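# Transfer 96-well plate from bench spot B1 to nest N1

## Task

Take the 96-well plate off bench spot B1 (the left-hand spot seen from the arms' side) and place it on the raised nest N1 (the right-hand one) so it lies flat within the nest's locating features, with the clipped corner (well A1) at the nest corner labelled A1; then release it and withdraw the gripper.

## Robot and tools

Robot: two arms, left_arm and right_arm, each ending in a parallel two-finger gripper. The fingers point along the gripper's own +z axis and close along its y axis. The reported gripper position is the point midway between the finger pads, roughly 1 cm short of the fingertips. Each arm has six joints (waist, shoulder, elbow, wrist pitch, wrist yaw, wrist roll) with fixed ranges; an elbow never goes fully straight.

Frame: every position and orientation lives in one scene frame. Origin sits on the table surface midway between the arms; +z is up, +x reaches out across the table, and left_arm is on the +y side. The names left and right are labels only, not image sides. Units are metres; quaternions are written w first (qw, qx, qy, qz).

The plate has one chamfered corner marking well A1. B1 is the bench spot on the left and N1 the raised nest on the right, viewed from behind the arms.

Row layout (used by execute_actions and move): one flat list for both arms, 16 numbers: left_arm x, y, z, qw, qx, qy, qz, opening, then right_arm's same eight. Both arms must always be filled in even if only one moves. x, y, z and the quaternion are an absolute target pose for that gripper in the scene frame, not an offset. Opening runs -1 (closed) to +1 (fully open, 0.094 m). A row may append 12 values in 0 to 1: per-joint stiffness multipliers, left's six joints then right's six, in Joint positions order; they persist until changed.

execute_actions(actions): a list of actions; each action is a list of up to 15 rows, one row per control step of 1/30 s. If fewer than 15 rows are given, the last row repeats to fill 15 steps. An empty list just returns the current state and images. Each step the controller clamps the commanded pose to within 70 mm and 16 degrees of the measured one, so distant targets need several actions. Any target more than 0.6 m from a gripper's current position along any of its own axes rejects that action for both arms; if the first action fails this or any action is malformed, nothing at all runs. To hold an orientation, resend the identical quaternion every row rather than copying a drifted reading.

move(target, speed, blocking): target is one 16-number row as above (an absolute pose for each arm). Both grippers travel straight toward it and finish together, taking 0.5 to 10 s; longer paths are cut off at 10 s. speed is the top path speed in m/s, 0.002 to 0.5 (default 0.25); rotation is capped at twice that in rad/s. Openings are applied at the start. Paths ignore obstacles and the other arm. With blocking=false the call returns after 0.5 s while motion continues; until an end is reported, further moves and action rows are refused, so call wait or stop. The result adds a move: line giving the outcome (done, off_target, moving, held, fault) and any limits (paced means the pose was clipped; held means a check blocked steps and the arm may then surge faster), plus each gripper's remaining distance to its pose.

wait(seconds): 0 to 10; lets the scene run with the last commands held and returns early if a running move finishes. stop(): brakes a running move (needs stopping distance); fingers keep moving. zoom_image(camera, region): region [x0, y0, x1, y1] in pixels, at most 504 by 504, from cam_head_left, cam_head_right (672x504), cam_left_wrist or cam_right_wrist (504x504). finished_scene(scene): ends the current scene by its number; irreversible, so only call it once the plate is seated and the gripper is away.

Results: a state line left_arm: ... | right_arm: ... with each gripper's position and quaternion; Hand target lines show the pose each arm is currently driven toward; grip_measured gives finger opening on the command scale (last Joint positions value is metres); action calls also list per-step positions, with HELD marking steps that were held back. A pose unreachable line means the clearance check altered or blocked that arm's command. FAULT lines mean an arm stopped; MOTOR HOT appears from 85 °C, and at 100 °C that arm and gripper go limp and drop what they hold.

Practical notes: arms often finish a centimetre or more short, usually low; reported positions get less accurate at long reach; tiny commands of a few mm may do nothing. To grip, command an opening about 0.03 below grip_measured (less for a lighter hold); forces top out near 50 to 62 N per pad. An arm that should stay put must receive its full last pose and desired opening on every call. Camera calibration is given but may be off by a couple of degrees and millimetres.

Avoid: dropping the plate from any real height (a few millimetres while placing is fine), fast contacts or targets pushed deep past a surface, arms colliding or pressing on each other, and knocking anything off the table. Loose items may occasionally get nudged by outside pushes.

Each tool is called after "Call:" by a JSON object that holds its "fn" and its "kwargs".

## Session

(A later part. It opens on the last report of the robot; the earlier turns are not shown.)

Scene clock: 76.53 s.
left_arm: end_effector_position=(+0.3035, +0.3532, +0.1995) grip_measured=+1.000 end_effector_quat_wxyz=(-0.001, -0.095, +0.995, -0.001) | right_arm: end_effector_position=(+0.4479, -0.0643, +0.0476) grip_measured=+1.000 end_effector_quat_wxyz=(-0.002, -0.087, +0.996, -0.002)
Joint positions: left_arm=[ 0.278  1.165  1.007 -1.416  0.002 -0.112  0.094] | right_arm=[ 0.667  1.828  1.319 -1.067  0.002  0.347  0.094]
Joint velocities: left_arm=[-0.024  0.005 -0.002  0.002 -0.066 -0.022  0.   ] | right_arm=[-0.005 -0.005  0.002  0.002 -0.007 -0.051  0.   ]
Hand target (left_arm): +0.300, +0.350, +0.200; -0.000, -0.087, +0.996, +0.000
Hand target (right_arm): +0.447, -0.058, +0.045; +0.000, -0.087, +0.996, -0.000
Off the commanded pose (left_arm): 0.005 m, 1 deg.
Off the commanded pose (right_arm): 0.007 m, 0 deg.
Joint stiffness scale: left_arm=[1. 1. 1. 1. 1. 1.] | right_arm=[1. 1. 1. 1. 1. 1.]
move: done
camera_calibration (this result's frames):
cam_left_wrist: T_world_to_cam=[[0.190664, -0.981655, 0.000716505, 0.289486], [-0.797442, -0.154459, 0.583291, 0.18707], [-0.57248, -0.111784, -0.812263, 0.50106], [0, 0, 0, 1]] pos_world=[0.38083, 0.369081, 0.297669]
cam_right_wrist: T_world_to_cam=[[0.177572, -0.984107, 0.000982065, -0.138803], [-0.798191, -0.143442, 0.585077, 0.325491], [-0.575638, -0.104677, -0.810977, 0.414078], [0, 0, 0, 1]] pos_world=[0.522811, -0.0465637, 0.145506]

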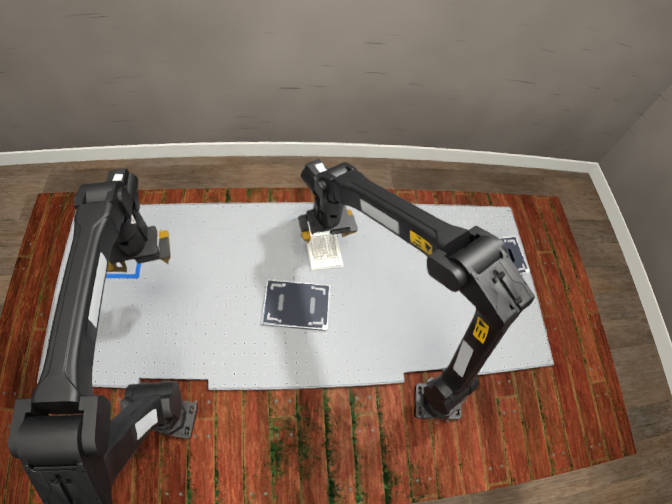

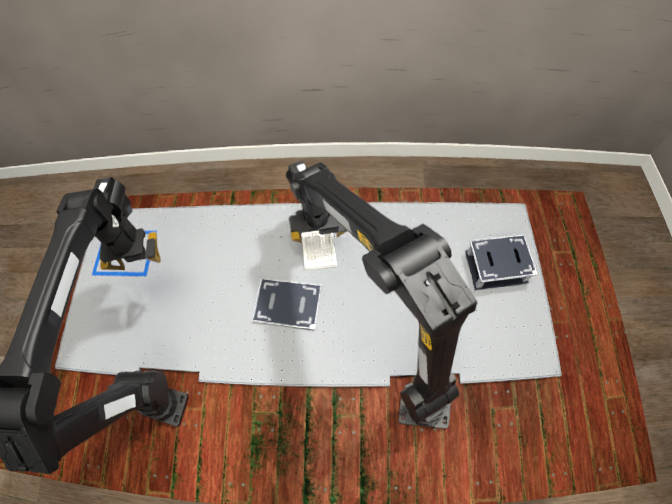

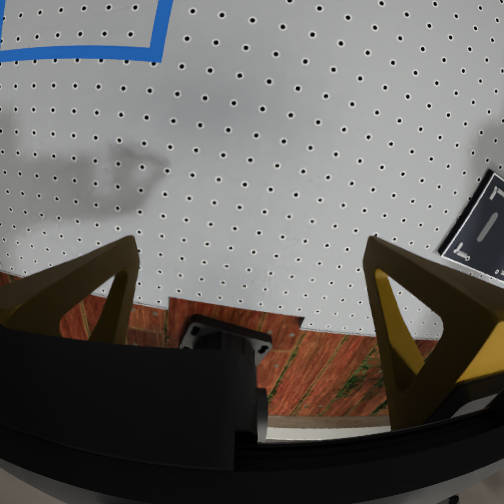

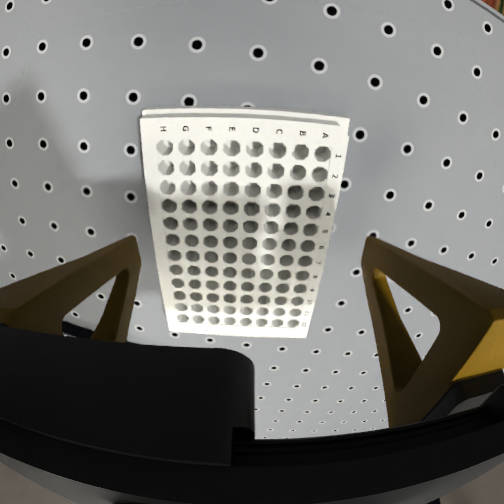

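Call:
{"fn": "move", "kwargs": {"target": [0.3,0.35,0.2,0,-0.087,0.996,0,1, 0.434,-0.054,0.035,0,-0.11,0.994,0,1], "speed": 0.03}}

Scene clock: 80.33 s.
left_arm: end_effector_position=(+0.3035, +0.3532, +0.1995) grip_measured=+1.000 end_effector_quat_wxyz=(-0.001, -0.095, +0.995, -0.001) | right_arm: end_effector_position=(+0.4348, -0.0611, +0.0341) grip_measured=+1.000 end_effector_quat_wxyz=(-0.005, -0.099, +0.995, -0.004)
Joint positions: left_arm=[ 0.278  1.165  1.007 -1.416  0.002 -0.112  0.094] | right_arm=[ 0.685  1.828  1.278 -1.033  0.002  0.342  0.094]
Joint velocities: left_arm=[-0.015 -0.005 -0.002  0.007  0.007  0.007  0.   ] | right_arm=[-0.005  0.015  0.022 -0.022 -0.007  0.022  0.   ]
Hand target (left_arm): +0.300, +0.350, +0.200; -0.000, -0.087, +0.996, +0.000
Hand target (right_arm): +0.434, -0.054, +0.035; +0.000, -0.110, +0.994, -0.000
Off the commanded pose (left_arm): 0.005 m, 1 deg.
Off the commanded pose (right_arm): 0.007 m, 2 deg.
Joint stiffness scale: left_arm=[1. 1. 1. 1. 1. 1.] | right_arm=[1. 1. 1. 1. 1. 1.]
move: done
camera_calibration (this result's frames):
cam_left_wrist: T_world_to_cam=[[0.190664, -0.981655, 0.000716505, 0.289486], [-0.797442, -0.154459, 0.583291, 0.18707], [-0.57248, -0.111784, -0.812263, 0.50106], [0, 0, 0, 1]] pos_world=[0.38083, 0.369081, 0.297669]
cam_right_wrist: T_world_to_cam=[[0.200062, -0.979777, 0.0033696, -0.142953], [-0.791033, -0.159491, 0.590619, 0.319131], [-0.578137, -0.120826, -0.806944, 0.395821], [0, 0, 0, 1]] pos_world=[0.509881, -0.0413381, 0.131402]

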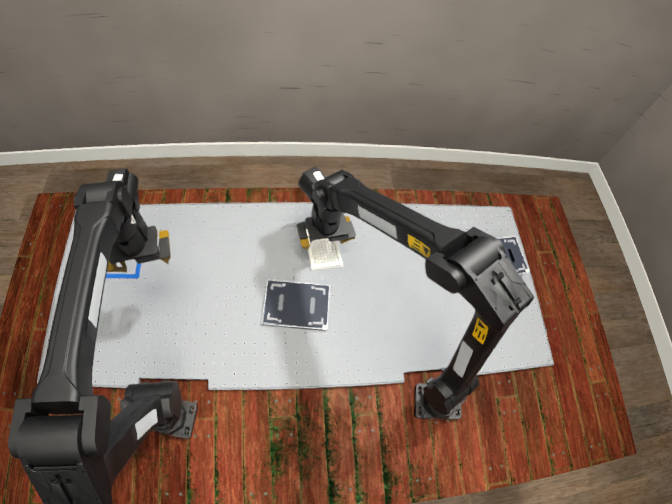

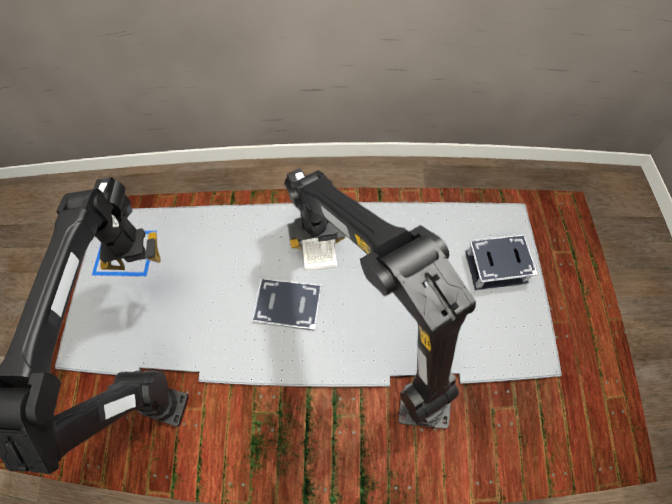

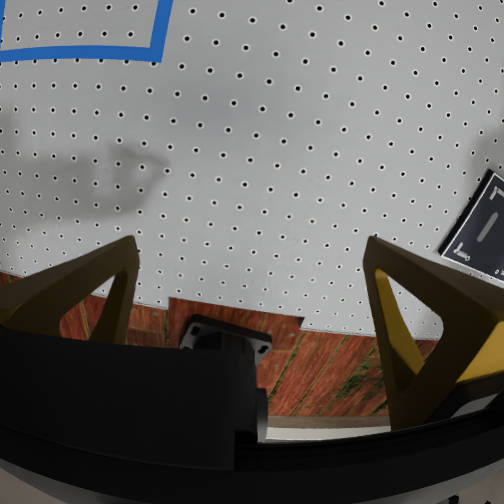

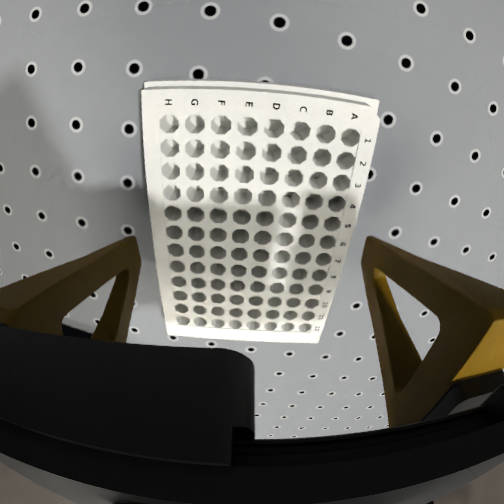

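Call:
{"fn": "move", "kwargs": {"target": [0.3,0.35,0.2,0,-0.087,0.996,0,1, 0.434,-0.054,0.032,0,-0.06,0.998,0,1], "speed": 0.03}}

Scene clock: 85.43 s.
left_arm: end_effector_position=(+0.3035, +0.3532, +0.1995) grip_measured=+1.000 end_effector_quat_wxyz=(-0.001, -0.095, +0.995, -0.001) | right_arm: end_effector_position=(+0.4364, -0.0602, +0.0340) grip_measured=+1.000 end_effector_quat_wxyz=(-0.002, -0.060, +0.998, -0.002)
Joint positions: left_arm=[ 0.278  1.165  1.007 -1.416  0.002 -0.112  0.094] | right_arm=[ 0.685  1.828  1.278 -1.026  0.002  0.419  0.094]
Joint velocities: left_arm=[-0.005 -0.005  0.002 -0.022 -0.066 -0.051  0.   ] | right_arm=[-0.005 -0.005  0.017 -0.037  0.022  0.007  0.   ]
Hand target (left_arm): +0.300, +0.350, +0.200; -0.000, -0.087, +0.996, +0.000
Hand target (right_arm): +0.434, -0.054, +0.032; +0.000, -0.060, +0.998, -0.000
Off the commanded pose (left_arm): 0.005 m, 1 deg.
Off the commanded pose (right_arm): 0.007 m, 0 deg.
Joint stiffness scale: left_arm=[1. 1. 1. 1. 1. 1.] | right_arm=[1. 1. 1. 1. 1. 1.]
move: done
camera_calibration (this result's frames):
cam_left_wrist: T_world_to_cam=[[0.190664, -0.981655, 0.000716505, 0.289486], [-0.797442, -0.154459, 0.583291, 0.18707], [-0.57248, -0.111784, -0.812263, 0.50106], [0, 0, 0, 1]] pos_world=[0.38083, 0.369081, 0.297669]
cam_right_wrist: T_world_to_cam=[[0.124409, -0.99223, 0.00127602, -0.110028], [-0.804934, -0.100173, 0.584847, 0.33033], [-0.580175, -0.0737871, -0.811143, 0.400665], [0, 0, 0, 1]] pos_world=[0.512039, -0.0465186, 0.131944]

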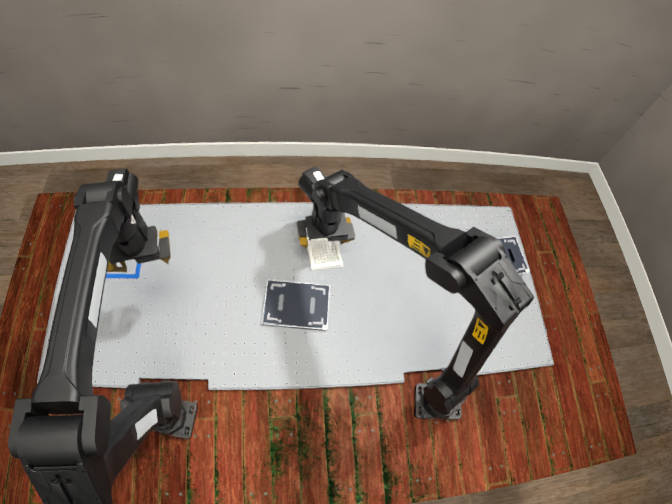

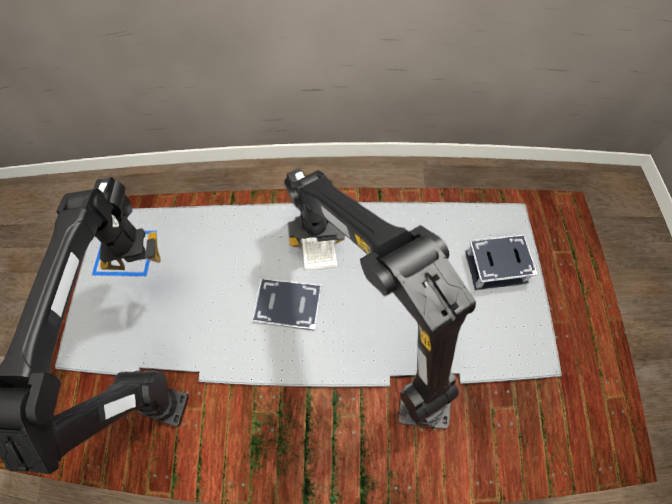

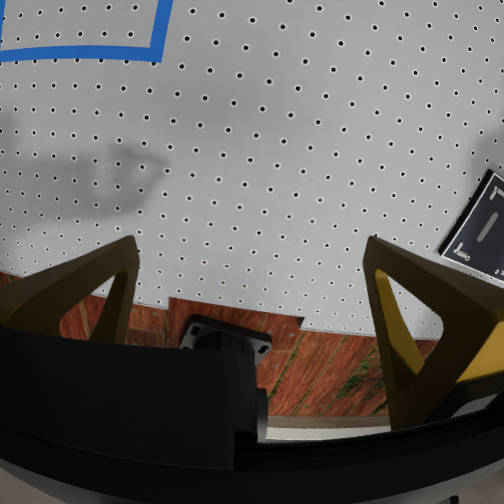

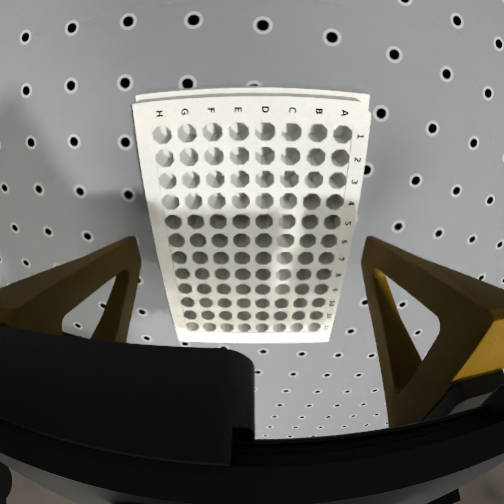

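Alignment is good. Descending tends to extend the arm, so I'm pulling the target in a little.

Call:
{"fn": "move", "kwargs": {"target": [0.3,0.35,0.2,0,-0.087,0.996,0,1, 0.43,-0.058,0.01,0,-0.06,0.998,0,1], "speed": 0.02}}

Scene clock: 88.90 s.
left_arm: end_effector_position=(+0.3035, +0.3532, +0.1995) grip_measured=+1.000 end_effector_quat_wxyz=(-0.001, -0.095, +0.995, -0.001) | right_arm: end_effector_position=(+0.4321, -0.0627, +0.0177) grip_measured=+1.000 end_effector_quat_wxyz=(+0.001, -0.059, +0.998, -0.000)
Joint positions: left_arm=[ 0.278  1.165  1.007 -1.416  0.002 -0.112  0.094] | right_arm=[ 0.685  1.836  1.239 -0.972  0.002  0.422  0.094]
Joint velocities: left_arm=[ 0.005 -0.015 -0.002 -0.007  0.022  0.081  0.   ] | right_arm=[-0.005 -0.005 -0.002 -0.012 -0.022 -0.022  0.   ]
Hand target (left_arm): +0.300, +0.350, +0.200; -0.000, -0.087, +0.996, +0.000
Hand target (right_arm): +0.429, -0.058, +0.010; -0.000, -0.060, +0.998, -0.000
Off the commanded pose (left_arm): 0.005 m, 1 deg.
Off the commanded pose (right_arm): 0.009 m, 0 deg.
Joint stiffness scale: left_arm=[1. 1. 1. 1. 1. 1.] | right_arm=[1. 1. 1. 1. 1. 1.]
move: done
camera_calibration (this result's frames):
cam_left_wrist: T_world_to_cam=[[0.190664, -0.981655, 0.000716505, 0.289486], [-0.797442, -0.154459, 0.583291, 0.18707], [-0.57248, -0.111784, -0.812263, 0.50106], [0, 0, 0, 1]] pos_world=[0.38083, 0.369081, 0.297669]
cam_right_wrist: T_world_to_cam=[[0.12176, -0.992558, -0.00200339, -0.110755], [-0.808711, -0.100377, 0.579578, 0.337899], [-0.575465, -0.0689493, -0.814915, 0.383112], [0, 0, 0, 1]] pos_world=[0.507216, -0.0495984, 0.116143]

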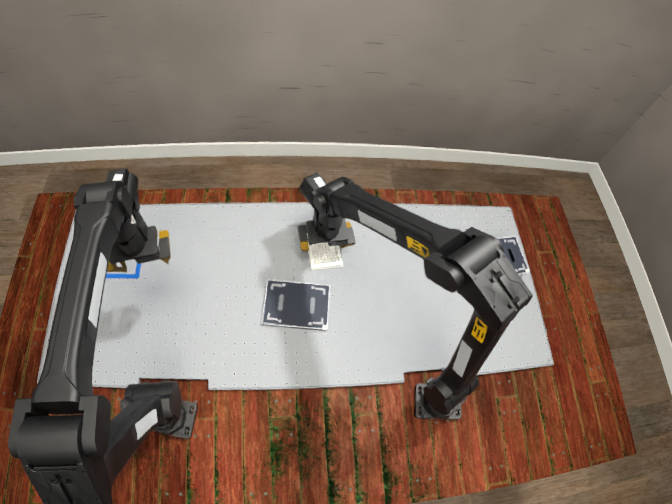

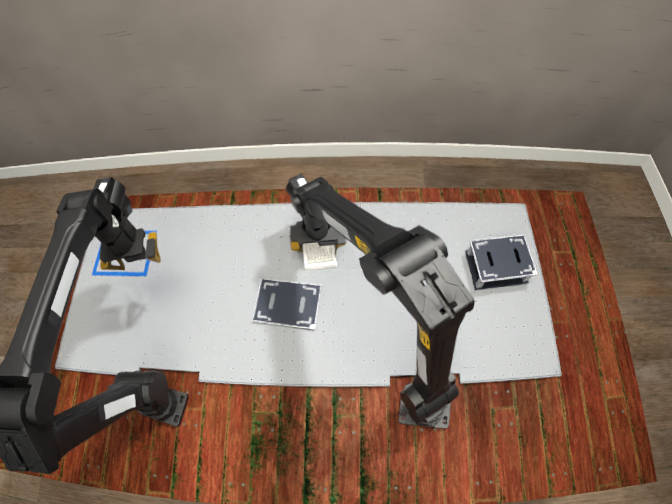

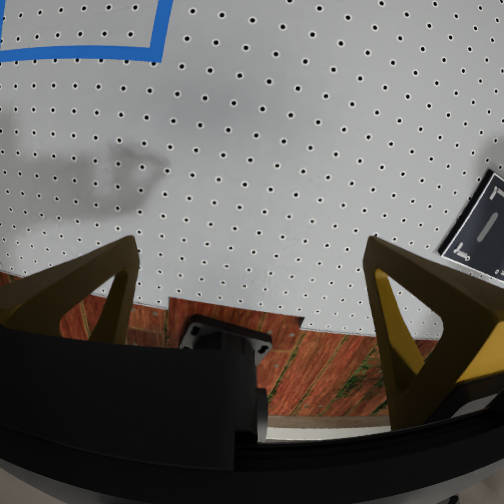

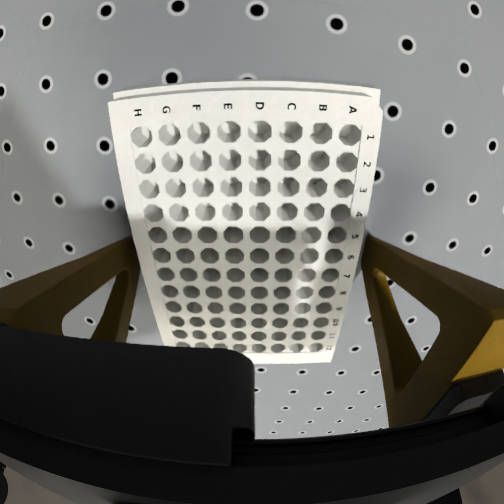

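That matches the depth of the left arm's grasp, so I'm closing.

Call:
{"fn": "move", "kwargs": {"target": [0.3,0.35,0.2,0,-0.087,0.996,0,1, 0.43,-0.058,0.008,0,-0.06,0.998,0,0.745], "speed": 0.02}}

Call:
{"fn": "move", "kwargs": {"target": [0.3,0.35,0.2,0,-0.087,0.996,0,1, 0.43,-0.058,0.05,0,-0.06,0.998,0,0.745], "speed": 0.05}}

Scene clock: 92.17 s.
left_arm: end_effector_position=(+0.3035, +0.3532, +0.1995) grip_measured=+1.000 end_effector_quat_wxyz=(-0.001, -0.095, +0.995, -0.001) | right_arm: end_effector_position=(+0.4322, -0.0628, +0.0174) grip_measured=+0.767 end_effector_quat_wxyz=(+0.002, -0.059, +0.998, -0.000)
Joint positions: left_arm=[ 0.278  1.165  1.007 -1.416  0.002 -0.112  0.094] | right_arm=[ 0.685  1.836  1.238 -0.97   0.003  0.422  0.083]
Joint velocities: left_arm=[-0.024 -0.015  0.012 -0.017 -0.037 -0.051  0.   ] | right_arm=[-0.005 -0.005  0.002  0.022  0.037 -0.007  0.   ]
Hand target (left_arm): +0.300, +0.350, +0.200; -0.000, -0.087, +0.996, +0.000
Hand target (right_arm): +0.430, -0.058, +0.008; +0.000, -0.060, +0.998, -0.000
Off the commanded pose (left_arm): 0.005 m, 1 deg.
Off the commanded pose (right_arm): 0.011 m, 0 deg.
Joint stiffness scale: left_arm=[1. 1. 1. 1. 1. 1.] | right_arm=[1. 1. 1. 1. 1. 1.]
move: off_target (right_arm)
camera_calibration (this result's frames):
cam_left_wrist: T_world_to_cam=[[0.190664, -0.981655, 0.000716505, 0.289486], [-0.797442, -0.154459, 0.583291, 0.18707], [-0.57248, -0.111784, -0.812263, 0.50106], [0, 0, 0, 1]] pos_world=[0.38083, 0.369081, 0.297669]
cam_right_wrist: T_world_to_cam=[[0.121761, -0.992558, -0.00177049, -0.110866], [-0.809507, -0.100337, 0.578473, 0.338544], [-0.574345, -0.0690021, -0.8157, 0.382394], [0, 0, 0, 1]] pos_world=[0.507179, -0.0496862, 0.115884]

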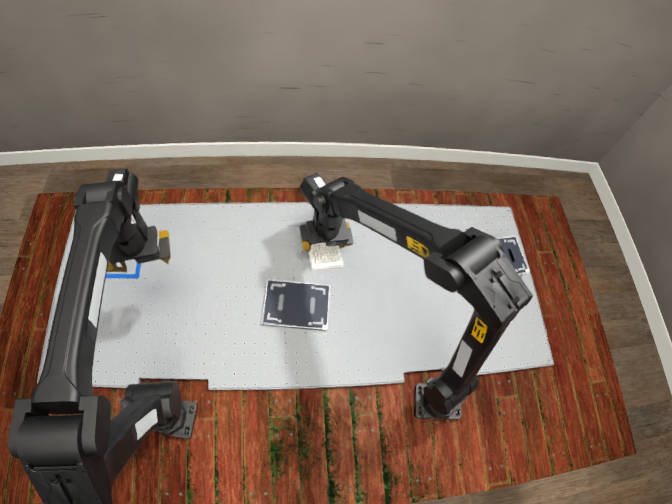

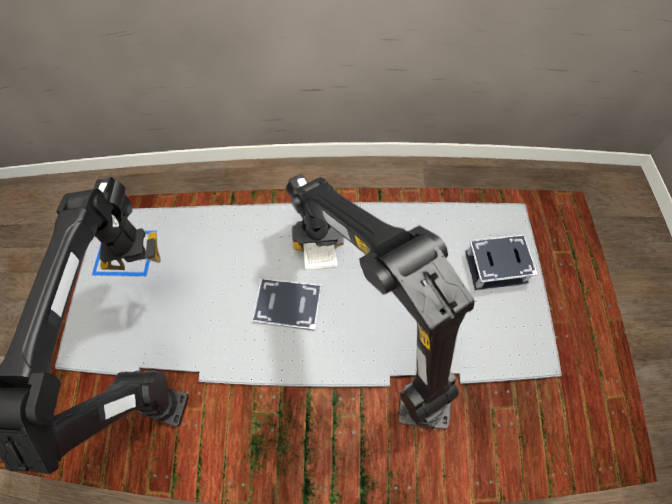

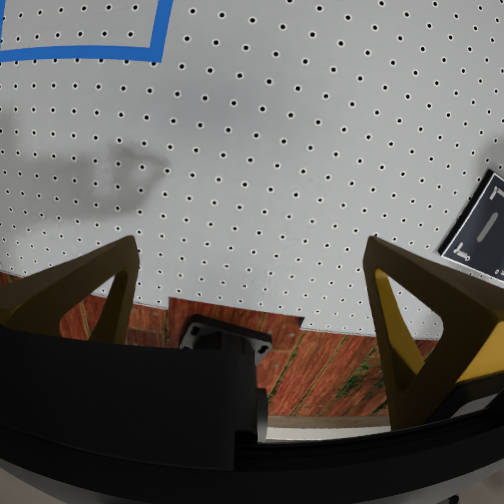

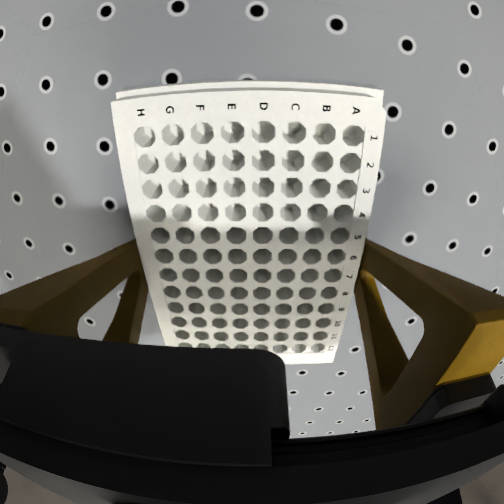

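Scene clock: 93.13 s.
left_arm: end_effector_position=(+0.3035, +0.3532, +0.1995) grip_measured=+1.000 end_effector_quat_wxyz=(-0.001, -0.095, +0.995, -0.001) | right_arm: end_effector_position=(+0.4178, -0.0712, +0.0249) grip_measured=+0.767 end_effector_quat_wxyz=(-0.025, -0.059, +0.998, -0.014)
Joint positions: left_arm=[ 0.278  1.165  1.007 -1.416  0.002 -0.112  0.094] | right_arm=[ 0.685  1.821  1.238 -1.044  0.002  0.422  0.083]
Joint velocities: left_arm=[-0.005  0.005 -0.012  0.012  0.037 -0.066  0.   ] | right_arm=[-0.005  0.005 -0.007  0.002 -0.037 -0.022 -0.   ]
Hand target (left_arm): +0.300, +0.350, +0.200; -0.000, -0.087, +0.996, +0.000
Hand target (right_arm): +0.430, -0.058, +0.050; -0.000, -0.060, +0.998, +0.000
Off the commanded pose (left_arm): 0.005 m, 1 deg.
Off the commanded pose (right_arm): 0.031 m, 3 deg.
Joint stiffness scale: left_arm=[1. 1. 1. 1. 1. 1.] | right_arm=[1. 1. 1. 1. 1. 1.]
move: off_target (right_arm)
camera_calibration (this result's frames):
cam_left_wrist: T_world_to_cam=[[0.190664, -0.981655, 0.000716505, 0.289486], [-0.797442, -0.154459, 0.583291, 0.18707], [-0.57248, -0.111784, -0.812263, 0.50106], [0, 0, 0, 1]] pos_world=[0.38083, 0.369081, 0.297669]
cam_right_wrist: T_world_to_cam=[[0.122253, -0.992262, 0.0216712, -0.118259], [-0.778624, -0.0823451, 0.622065, 0.309011], [-0.615467, -0.0929227, -0.782666, 0.394371], [0, 0, 0, 1]] pos_world=[0.497783, -0.0552519, 0.118999]

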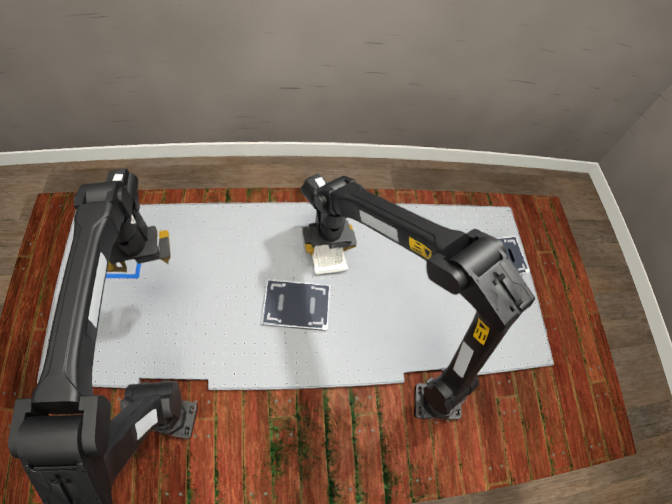

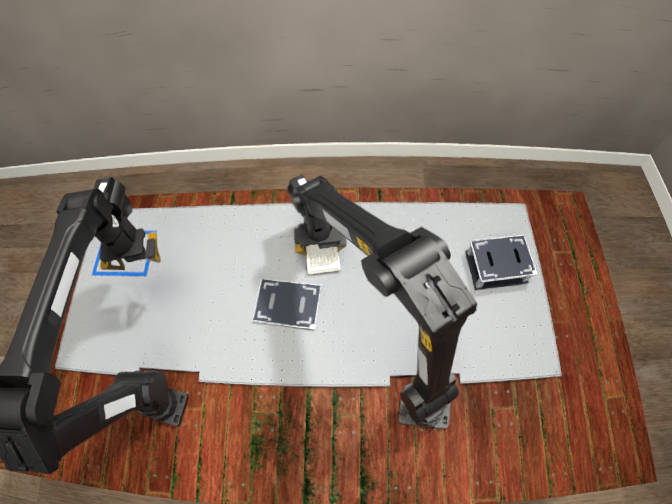

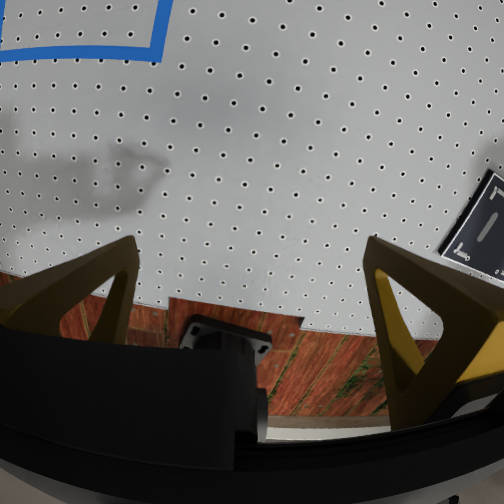

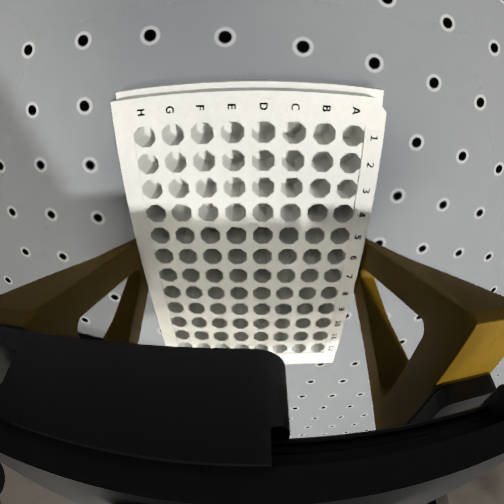

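Call:
{"fn": "move", "kwargs": {"target": [0.3,0.35,0.2,0,-0.087,0.996,0,1, 0.41,-0.2,0.18,0,0.2,0.98,0,0.745], "speed": 0.2}}

Call:
{"fn": "move", "kwargs": {"target": [0.3,0.35,0.2,0,-0.087,0.996,0,1, 0.4,-0.54,0.18,0,0.656,0.755,0,0.745], "speed": 0.2}}

Scene clock: 99.33 s.
left_arm: end_effector_position=(+0.3035, +0.3532, +0.1995) grip_measured=+1.000 end_effector_quat_wxyz=(-0.001, -0.095, +0.995, -0.001) | right_arm: end_effector_position=(+0.3967, -0.2003, +0.1575) grip_measured=+0.767 end_effector_quat_wxyz=(-0.026, +0.191, +0.981, -0.012)
Joint positions: left_arm=[ 0.278  1.165  1.007 -1.416  0.002 -0.112  0.094] | right_arm=[ 0.44   1.5    1.207 -1.335 -0.002  0.679  0.083]
Joint velocities: left_arm=[ 0.015  0.005 -0.002  0.002  0.051 -0.051  0.   ] | right_arm=[ 0.005 -0.015 -0.017  0.002 -0.007 -0.007  0.001]
Hand target (left_arm): +0.300, +0.350, +0.200; -0.000, -0.087, +0.996, +0.000
Hand target (right_arm): +0.411, -0.199, +0.180; -0.003, +0.200, +0.980, +0.001
Off the commanded pose (left_arm): 0.005 m, 1 deg.
Off the commanded pose (right_arm): 0.026 m, 3 deg.
Joint stiffness scale: left_arm=[1. 1. 1. 1. 1. 1.] | right_arm=[1. 1. 1. 1. 1. 1.]
move: off_target (right_arm)
camera_calibration (this result's frames):
cam_left_wrist: T_world_to_cam=[[0.190664, -0.981655, 0.000716505, 0.289486], [-0.797442, -0.154459, 0.583291, 0.18707], [-0.57248, -0.111784, -0.812263, 0.50106], [0, 0, 0, 1]] pos_world=[0.38083, 0.369081, 0.297669]
cam_right_wrist: T_world_to_cam=[[-0.369798, -0.928586, 0.0312628, -0.0401332], [-0.722969, 0.308722, 0.618067, 0.256326], [-0.58358, 0.205958, -0.785503, 0.52083], [0, 0, 0, 1]] pos_world=[0.474421, -0.22367, 0.251941]

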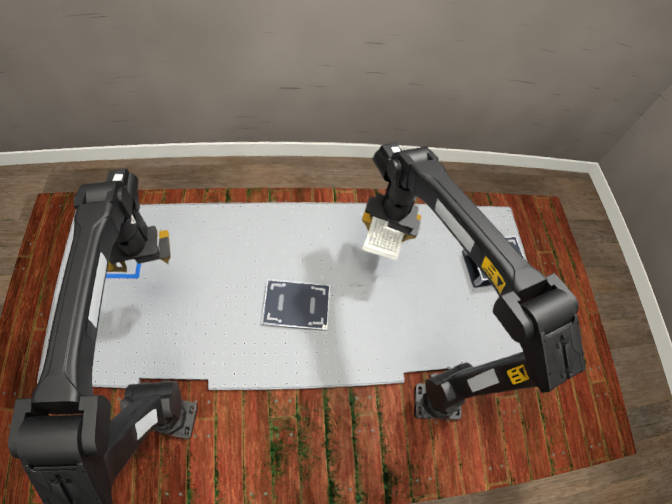

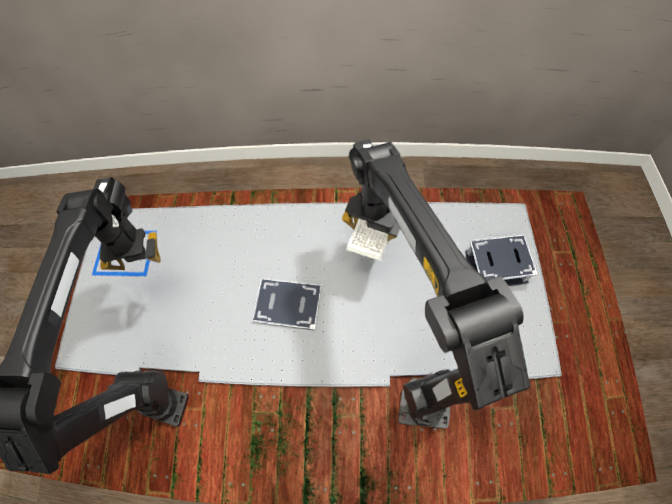

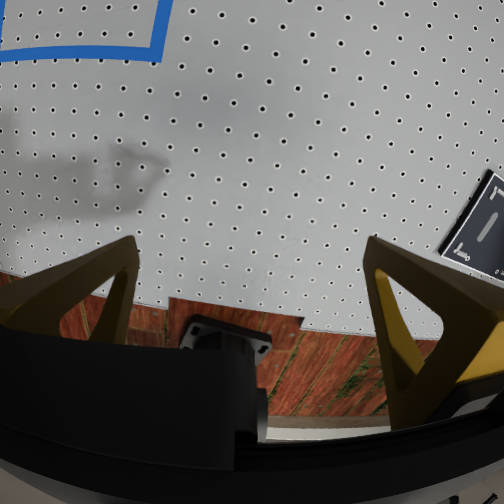

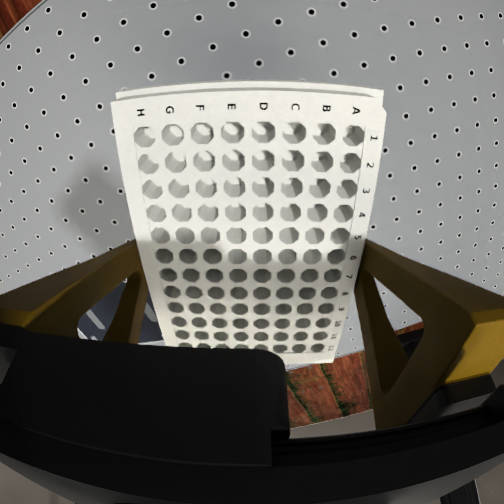

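Scene clock: 102.37 s.
left_arm: end_effector_position=(+0.3035, +0.3532, +0.1995) grip_measured=+1.000 end_effector_quat_wxyz=(-0.001, -0.095, +0.995, -0.001) | right_arm: end_effector_position=(+0.3833, -0.5287, +0.1624) grip_measured=+0.767 end_effector_quat_wxyz=(-0.028, +0.649, +0.760, -0.003)
Joint positions: left_arm=[ 0.278  1.165  1.007 -1.416  0.002 -0.112  0.094] | right_arm=[-0.354  1.55   1.278 -1.354 -0.006  0.915  0.083]
Joint velocities: left_arm=[-0.005 -0.015  0.002  0.007 -0.007  0.037  0.   ] | right_arm=[-0.024  0.005  0.002 -0.007 -0.051  0.007  0.   ]
Hand target (left_arm): +0.300, +0.350, +0.200; -0.000, -0.087, +0.996, +0.000
Hand target (right_arm): +0.397, -0.538, +0.179; -0.009, +0.656, +0.755, +0.002
Off the commanded pose (left_arm): 0.005 m, 1 deg.
Off the commanded pose (right_arm): 0.027 m, 3 deg.
Joint stiffness scale: left_arm=[1. 1. 1. 1. 1. 1.] | right_arm=[1. 1. 1. 1. 1. 1.]
move: off_target (right_arm)
camera_calibration (this result's frames):
cam_left_wrist: T_world_to_cam=[[0.190664, -0.981655, 0.000716505, 0.289486], [-0.797442, -0.154459, 0.583291, 0.18707], [-0.57248, -0.111784, -0.812263, 0.50106], [0, 0, 0, 1]] pos_world=[0.38083, 0.369081, 0.297669]
cam_right_wrist: T_world_to_cam=[[-0.986325, -0.160538, 0.0372908, 0.291214], [-0.104373, 0.783533, 0.612521, 0.35984], [-0.127552, 0.600252, -0.789574, 0.618806], [0, 0, 0, 1]] pos_world=[0.403719, -0.606636, 0.257324]

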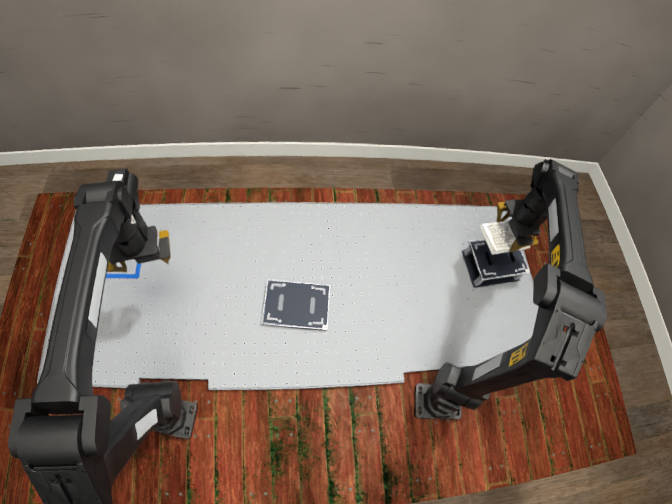

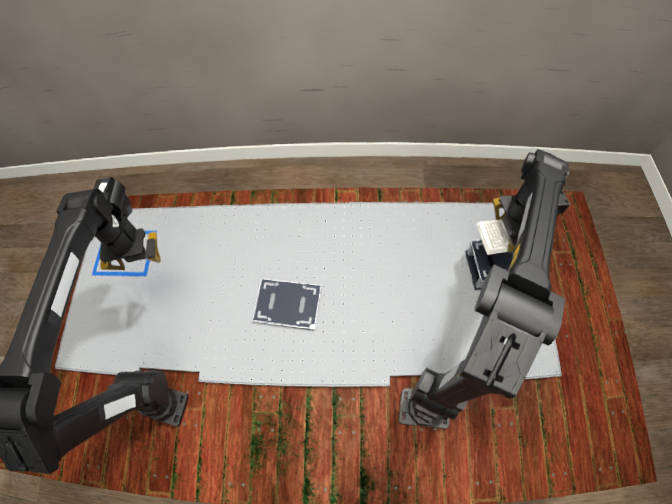

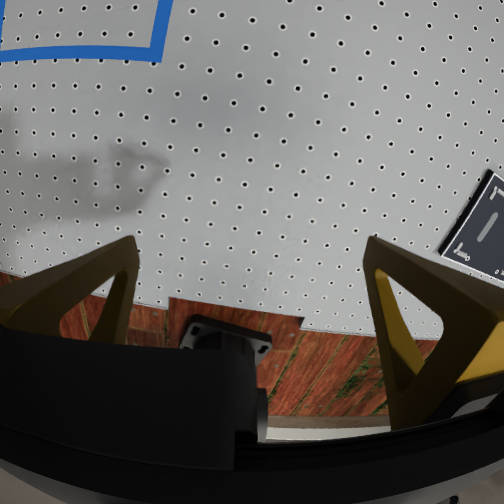

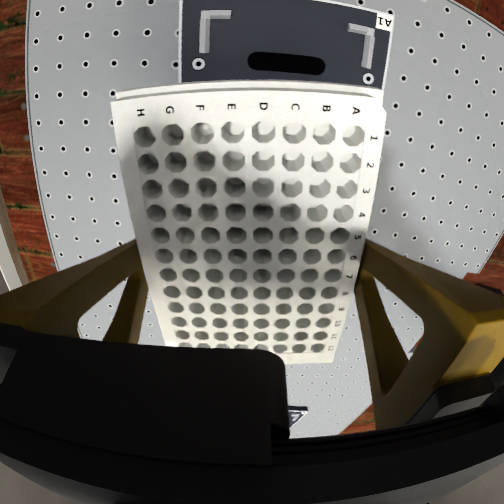

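Call:
{"fn": "move", "kwargs": {"target": [0.3,0.35,0.2,0,-0.087,0.996,0,1, 0.37,-0.535,0.125,0,0.656,0.755,0,0.745], "speed": 0.05}}

Scene clock: 106.00 s.
left_arm: end_effector_position=(+0.3035, +0.3532, +0.1995) grip_measured=+1.000 end_effector_quat_wxyz=(-0.001, -0.095, +0.995, -0.001) | right_arm: end_effector_position=(+0.3685, -0.5274, +0.1136) grip_measured=+0.767 end_effector_quat_wxyz=(-0.020, +0.655, +0.755, -0.003)
Joint positions: left_arm=[ 0.278  1.165  1.007 -1.416  0.002 -0.112  0.094] | right_arm=[-0.366  1.549  1.142 -1.203 -0.002  0.917  0.083]
Joint velocities: left_arm=[-0.005  0.005  0.007  0.007  0.007 -0.095  0.   ] | right_arm=[-0.015 -0.015  0.012  0.007  0.081 -0.022 -0.001]
Hand target (left_arm): +0.300, +0.350, +0.200; -0.000, -0.087, +0.996, +0.000
Hand target (right_arm): +0.369, -0.534, +0.125; -0.000, +0.656, +0.754, -0.000
Off the commanded pose (left_arm): 0.005 m, 1 deg.
Off the commanded pose (right_arm): 0.014 m, 2 deg.
Joint stiffness scale: left_arm=[1. 1. 1. 1. 1. 1.] | right_arm=[1. 1. 1. 1. 1. 1.]
move: off_target (right_arm)
camera_calibration (this result's frames):
cam_left_wrist: T_world_to_cam=[[0.190664, -0.981655, 0.000716505, 0.289486], [-0.797442, -0.154459, 0.583291, 0.18707], [-0.57248, -0.111784, -0.812263, 0.50106], [0, 0, 0, 1]] pos_world=[0.38083, 0.369081, 0.297669]
cam_right_wrist: T_world_to_cam=[[-0.988885, -0.14606, 0.0278035, 0.288265], [-0.100061, 0.792074, 0.602168, 0.391208], [-0.109975, 0.592693, -0.797885, 0.568119], [0, 0, 0, 1]] pos_world=[0.386685, -0.604481, 0.209706]

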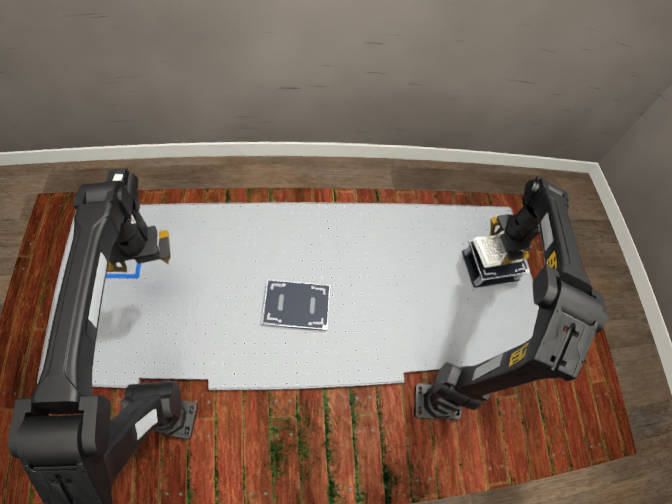

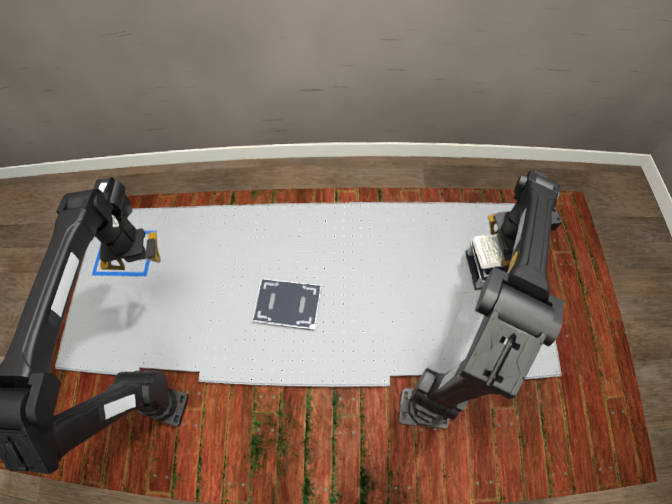

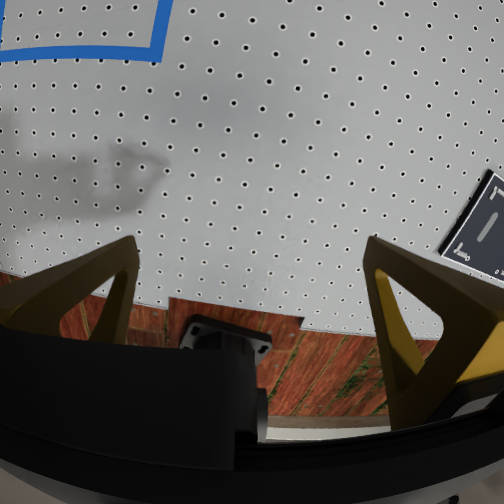

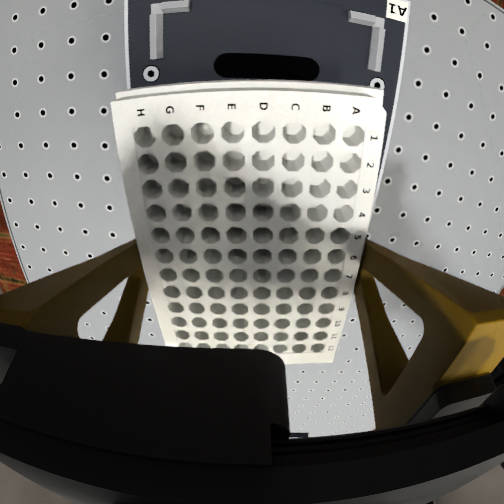

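Call:
{"fn": "move", "kwargs": {"target": [0.3,0.35,0.2,0,-0.087,0.996,0,1, 0.369,-0.559,0.12,0,0.672,0.741,0,0.745], "speed": 0.03}}

Scene clock: 110.80 s.
left_arm: end_effector_position=(+0.3035, +0.3532, +0.1995) grip_measured=+1.000 end_effector_quat_wxyz=(-0.001, -0.095, +0.995, -0.001) | right_arm: end_effector_position=(+0.3598, -0.5464, +0.1130) grip_measured=+0.767 end_effector_quat_wxyz=(-0.016, +0.671, +0.741, -0.002)
Joint positions: left_arm=[ 0.278  1.165  1.007 -1.416  0.002 -0.112  0.094] | right_arm=[-0.415  1.551  1.142 -1.194 -0.002  0.912  0.083]
Joint velocities: left_arm=[-0.015  0.005 -0.012 -0.022 -0.022 -0.051  0.   ] | right_arm=[-0.005  0.005 -0.002 -0.017 -0.022  0.022 -0.001]
Hand target (left_arm): +0.300, +0.350, +0.200; -0.000, -0.087, +0.996, +0.000
Hand target (right_arm): +0.369, -0.559, +0.120; -0.000, +0.672, +0.741, +0.000
Off the commanded pose (left_arm): 0.005 m, 1 deg.
Off the commanded pose (right_arm): 0.017 m, 2 deg.
Joint stiffness scale: left_arm=[1. 1. 1. 1. 1. 1.] | right_arm=[1. 1. 1. 1. 1. 1.]
move: off_target (right_arm)
camera_calibration (this result's frames):
cam_left_wrist: T_world_to_cam=[[0.190664, -0.981655, 0.000716505, 0.289486], [-0.797442, -0.154459, 0.583291, 0.18707], [-0.57248, -0.111784, -0.812263, 0.50106], [0, 0, 0, 1]] pos_world=[0.38083, 0.369081, 0.297669]
cam_right_wrist: T_world_to_cam=[[-0.994502, -0.102452, 0.0216541, 0.303412], [-0.0691774, 0.798029, 0.598635, 0.398384], [-0.0786123, 0.593846, -0.800729, 0.567562], [0, 0, 0, 1]] pos_world=[0.373921, -0.623881, 0.209406]

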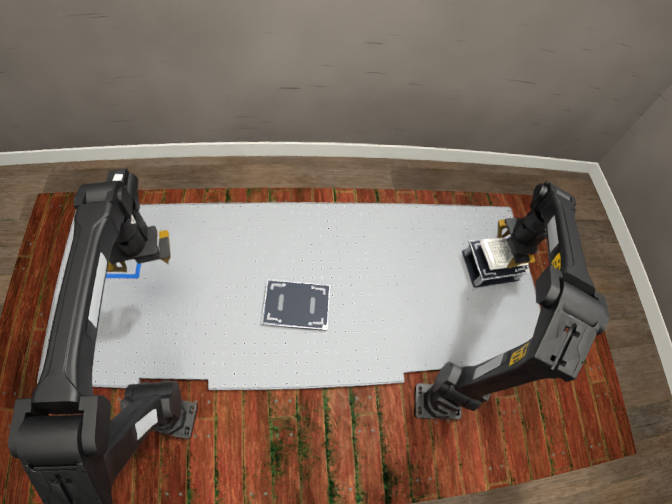

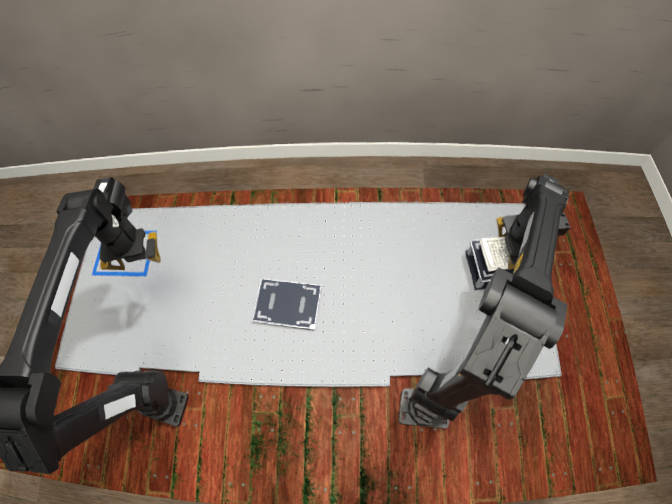

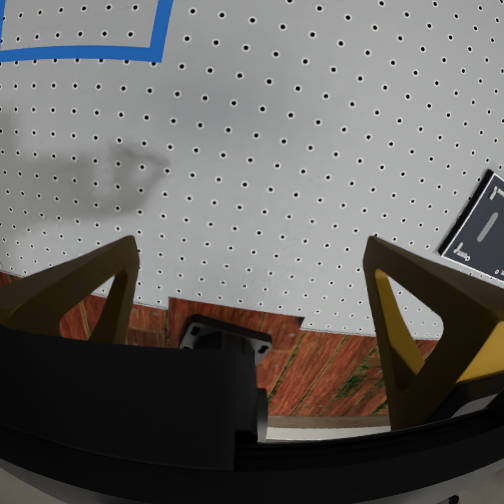

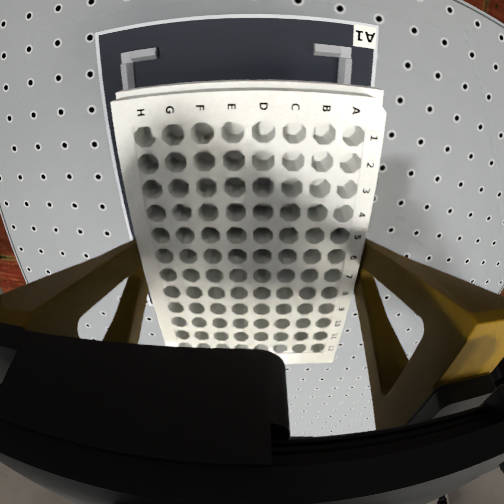

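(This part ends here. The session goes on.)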